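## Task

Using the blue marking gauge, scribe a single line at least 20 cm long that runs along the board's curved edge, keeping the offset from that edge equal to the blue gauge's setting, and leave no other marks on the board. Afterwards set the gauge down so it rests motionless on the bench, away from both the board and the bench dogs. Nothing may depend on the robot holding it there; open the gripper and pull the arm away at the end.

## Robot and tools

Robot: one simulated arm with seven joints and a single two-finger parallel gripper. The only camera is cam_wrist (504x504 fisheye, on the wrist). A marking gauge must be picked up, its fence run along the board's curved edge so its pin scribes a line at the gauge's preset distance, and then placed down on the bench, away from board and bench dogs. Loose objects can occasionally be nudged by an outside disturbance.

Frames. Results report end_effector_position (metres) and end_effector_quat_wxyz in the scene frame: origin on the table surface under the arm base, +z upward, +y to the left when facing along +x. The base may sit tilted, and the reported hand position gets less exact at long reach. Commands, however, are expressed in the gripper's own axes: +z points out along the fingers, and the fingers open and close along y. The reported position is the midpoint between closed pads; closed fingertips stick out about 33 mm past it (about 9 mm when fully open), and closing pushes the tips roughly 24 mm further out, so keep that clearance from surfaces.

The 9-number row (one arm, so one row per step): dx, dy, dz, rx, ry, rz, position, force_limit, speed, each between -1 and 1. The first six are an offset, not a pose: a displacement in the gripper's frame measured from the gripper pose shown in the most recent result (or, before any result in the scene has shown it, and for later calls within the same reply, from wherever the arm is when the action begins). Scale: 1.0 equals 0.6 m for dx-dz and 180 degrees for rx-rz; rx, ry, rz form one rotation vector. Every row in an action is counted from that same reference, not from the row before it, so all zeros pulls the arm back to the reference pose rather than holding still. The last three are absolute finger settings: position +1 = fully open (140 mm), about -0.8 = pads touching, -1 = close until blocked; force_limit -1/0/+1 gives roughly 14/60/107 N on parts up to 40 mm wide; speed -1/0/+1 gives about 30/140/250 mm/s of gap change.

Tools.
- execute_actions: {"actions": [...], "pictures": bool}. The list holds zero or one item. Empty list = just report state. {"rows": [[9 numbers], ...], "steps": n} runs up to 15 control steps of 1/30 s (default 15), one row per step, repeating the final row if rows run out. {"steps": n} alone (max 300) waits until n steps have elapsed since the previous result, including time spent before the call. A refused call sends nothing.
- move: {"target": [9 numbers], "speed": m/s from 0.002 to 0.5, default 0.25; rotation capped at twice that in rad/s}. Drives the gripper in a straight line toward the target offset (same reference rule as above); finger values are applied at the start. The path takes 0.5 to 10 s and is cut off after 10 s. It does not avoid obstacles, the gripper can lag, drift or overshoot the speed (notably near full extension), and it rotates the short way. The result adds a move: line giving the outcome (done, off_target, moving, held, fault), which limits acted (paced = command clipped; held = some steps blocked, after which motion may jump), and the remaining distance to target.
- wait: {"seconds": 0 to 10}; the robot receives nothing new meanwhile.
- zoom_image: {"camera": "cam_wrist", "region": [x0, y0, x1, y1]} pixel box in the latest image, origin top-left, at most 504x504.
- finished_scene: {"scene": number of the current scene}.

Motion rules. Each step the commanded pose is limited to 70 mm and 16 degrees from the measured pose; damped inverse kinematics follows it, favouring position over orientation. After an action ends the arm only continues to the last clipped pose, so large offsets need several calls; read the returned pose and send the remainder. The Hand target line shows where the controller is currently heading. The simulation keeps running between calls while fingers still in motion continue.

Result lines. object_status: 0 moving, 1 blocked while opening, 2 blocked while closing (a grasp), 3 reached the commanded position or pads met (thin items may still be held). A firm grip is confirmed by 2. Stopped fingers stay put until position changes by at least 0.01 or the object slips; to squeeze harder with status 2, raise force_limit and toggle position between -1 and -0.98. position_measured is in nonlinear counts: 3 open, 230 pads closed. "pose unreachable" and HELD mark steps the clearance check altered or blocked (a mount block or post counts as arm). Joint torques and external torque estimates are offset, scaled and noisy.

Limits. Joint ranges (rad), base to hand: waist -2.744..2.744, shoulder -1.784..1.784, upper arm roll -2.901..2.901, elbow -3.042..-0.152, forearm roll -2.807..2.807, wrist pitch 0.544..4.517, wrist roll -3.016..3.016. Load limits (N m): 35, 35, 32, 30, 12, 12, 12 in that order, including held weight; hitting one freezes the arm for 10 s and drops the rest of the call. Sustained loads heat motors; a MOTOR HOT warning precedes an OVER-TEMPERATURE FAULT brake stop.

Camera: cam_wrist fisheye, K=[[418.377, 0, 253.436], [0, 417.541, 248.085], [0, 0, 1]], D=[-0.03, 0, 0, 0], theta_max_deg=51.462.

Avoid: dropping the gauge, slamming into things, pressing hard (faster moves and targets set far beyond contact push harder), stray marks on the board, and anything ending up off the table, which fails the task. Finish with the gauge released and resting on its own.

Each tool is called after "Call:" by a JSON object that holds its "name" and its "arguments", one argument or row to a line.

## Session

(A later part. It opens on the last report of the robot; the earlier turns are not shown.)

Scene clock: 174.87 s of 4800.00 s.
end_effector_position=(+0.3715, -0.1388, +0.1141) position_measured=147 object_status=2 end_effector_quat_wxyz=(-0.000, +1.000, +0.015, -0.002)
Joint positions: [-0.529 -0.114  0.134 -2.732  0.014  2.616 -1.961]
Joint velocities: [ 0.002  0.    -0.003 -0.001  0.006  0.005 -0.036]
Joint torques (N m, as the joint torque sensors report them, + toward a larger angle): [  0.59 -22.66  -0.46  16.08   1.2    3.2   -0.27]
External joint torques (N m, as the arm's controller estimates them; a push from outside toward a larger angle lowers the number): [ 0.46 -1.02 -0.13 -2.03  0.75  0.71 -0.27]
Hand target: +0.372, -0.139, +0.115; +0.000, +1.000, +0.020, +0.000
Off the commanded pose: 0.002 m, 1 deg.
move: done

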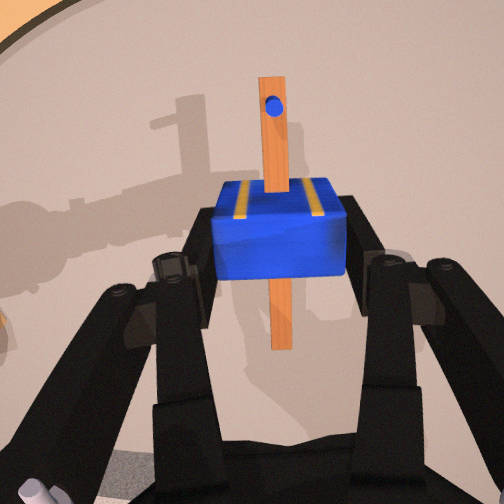

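Call:
{"name": "move", "arguments": {
  "target": [0,0,0.085,0,0,0,-1,0.7,-0.6],
  "speed": 0.05
}}

Call:
{"name": "move", "arguments": {
  "target": [0,0,0.01,0,0,0,-1,0.7,-0.6],
  "speed": 0.008
}}

Scene clock: 179.47 s of 4800.00 s.
end_effector_position=(+0.3700, -0.1376, +0.0633) position_measured=147 object_status=2 end_effector_quat_wxyz=(-0.001, +1.000, +0.018, -0.004)
Joint positions: [-0.535  0.047  0.13  -2.737 -0.039  2.777 -1.929]
Joint velocities: [-0.001  0.002 -0.    -0.    -0.005  0.013  0.016]
Joint torques (N m, as the joint torque sensors report them, + toward a larger angle): [ -0.78 -22.94  -0.82  14.54  -0.46   3.05   0.19]
External joint torques (N m, as the arm's controller estimates them; a push from outside toward a larger angle lowers the number): [-0.91  1.46 -1.14 -0.79 -0.77  0.56  0.2 ]
Hand target: +0.370, -0.139, +0.063; +0.000, +1.000, +0.015, -0.002
Off the commanded pose: 0.002 m, 0 deg.
After step 90, 0.10 s passed at rest.
move: done

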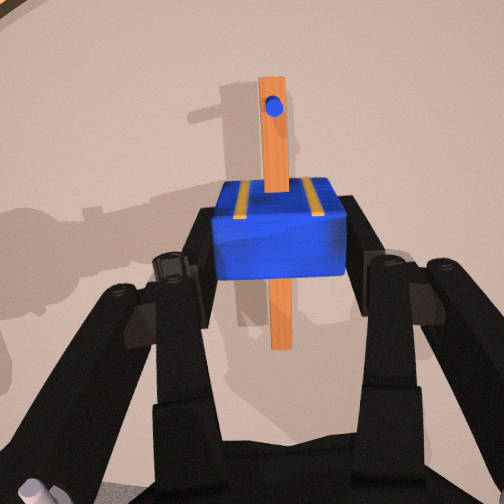

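Scene clock: 180.43 s of 4800.00 s.
end_effector_position=(+0.3701, -0.1371, +0.0598) position_measured=147 object_status=2 end_effector_quat_wxyz=(-0.001, +1.000, +0.020, -0.004)
Joint positions: [-0.535  0.058  0.13  -2.737 -0.045  2.789 -1.926]
Joint velocities: [-0.     0.002 -0.     0.001 -0.003  0.008  0.004]
Joint torques (N m, as the joint torque sensors report them, + toward a larger angle): [ -1.1  -18.79  -0.82  15.31  -0.32   3.52  -0.02]
External joint torques (N m, as the arm's controller estimates them; a push from outside toward a larger angle lowers the number): [-1.24  5.86 -1.21  0.14 -0.63  1.04 -0.02]
Hand target: +0.370, -0.138, +0.057; -0.001, +1.000, +0.018, -0.004
Off the commanded pose: 0.003 m, 0 deg.
move: done

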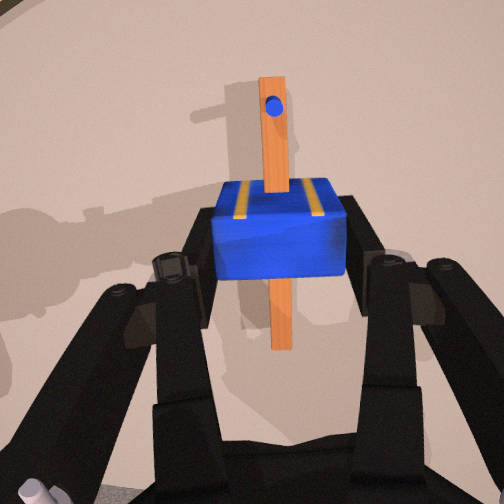

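Contact. Release and retreat.

Call:
{"name": "move", "arguments": {
  "target": [0,0,0,0,0,0,0.4,0.7,-0.6],
  "speed": 0.01
}}

Call:
{"name": "move", "arguments": {
  "target": [0,0,-0.3,0,0,0,0.4,0.7,-0.6],
  "speed": 0.12
}}

Scene clock: 187.67 s of 4800.00 s.
end_effector_position=(+0.3703, -0.1372, +0.0599) position_measured=78 object_status=0 end_effector_quat_wxyz=(-0.001, +1.000, +0.019, -0.003)
Joint positions: [-0.535  0.059  0.13  -2.737 -0.046  2.789 -1.925]
Joint velocities: [ 0.001  0.001 -0.001  0.     0.001 -0.    -0.   ]
Joint torques (N m, as the joint torque sensors report them, + toward a larger angle): [ -0.53 -23.99   0.34  14.84   0.44   2.49  -0.15]
External joint torques (N m, as the arm's controller estimates them; a push from outside toward a larger angle lowers the number): [-0.69  0.56 -0.05 -0.28  0.13  0.01 -0.15]
Hand target: +0.370, -0.137, +0.060; -0.001, +1.000, +0.020, -0.004
Off the commanded pose: 0.000 m, 0 deg.
After step 90, 3.43 s passed at rest.
move: done

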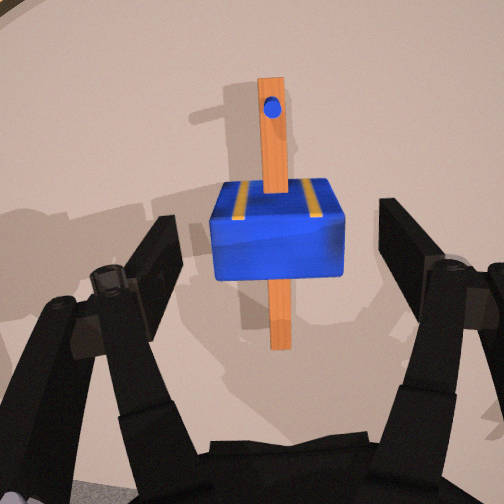

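Scene clock: 189.83 s of 4800.00 s.
end_effector_position=(+0.3737, -0.1388, +0.2388) position_measured=78 object_status=3 end_effector_quat_wxyz=(-0.000, +1.000, +0.018, -0.003)
Joint positions: [-0.505 -0.391  0.11  -2.611  0.041  2.217 -1.988]
Joint velocities: [ 0.001  0.     0.     0.001 -0.001 -0.01  -0.   ]
Joint torques (N m, as the joint torque sensors report them, + toward a larger angle): [  0.31 -17.19  -2.63  23.76   1.46   2.18  -0.29]
External joint torques (N m, as the arm's controller estimates them; a push from outside toward a larger angle lowers the number): [ 0.13 -0.4  -1.45  0.84  0.75 -0.33 -0.29]
Hand target: +0.374, -0.138, +0.240; -0.001, +1.000, +0.019, -0.003
Off the commanded pose: 0.003 m, 0 deg.
move: done

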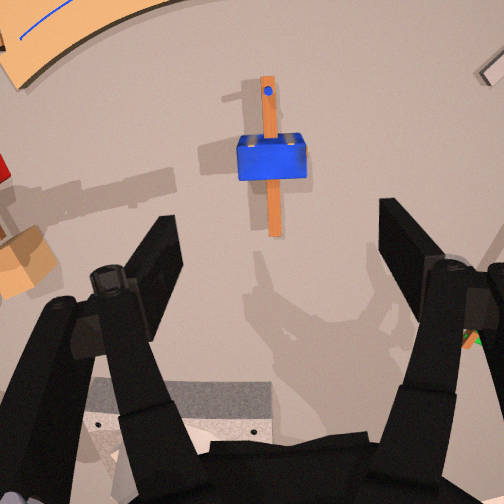

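Call:
{"name": "finished_scene", "arguments": {
  "scene": 2
}}

The scene is finished: the task was done.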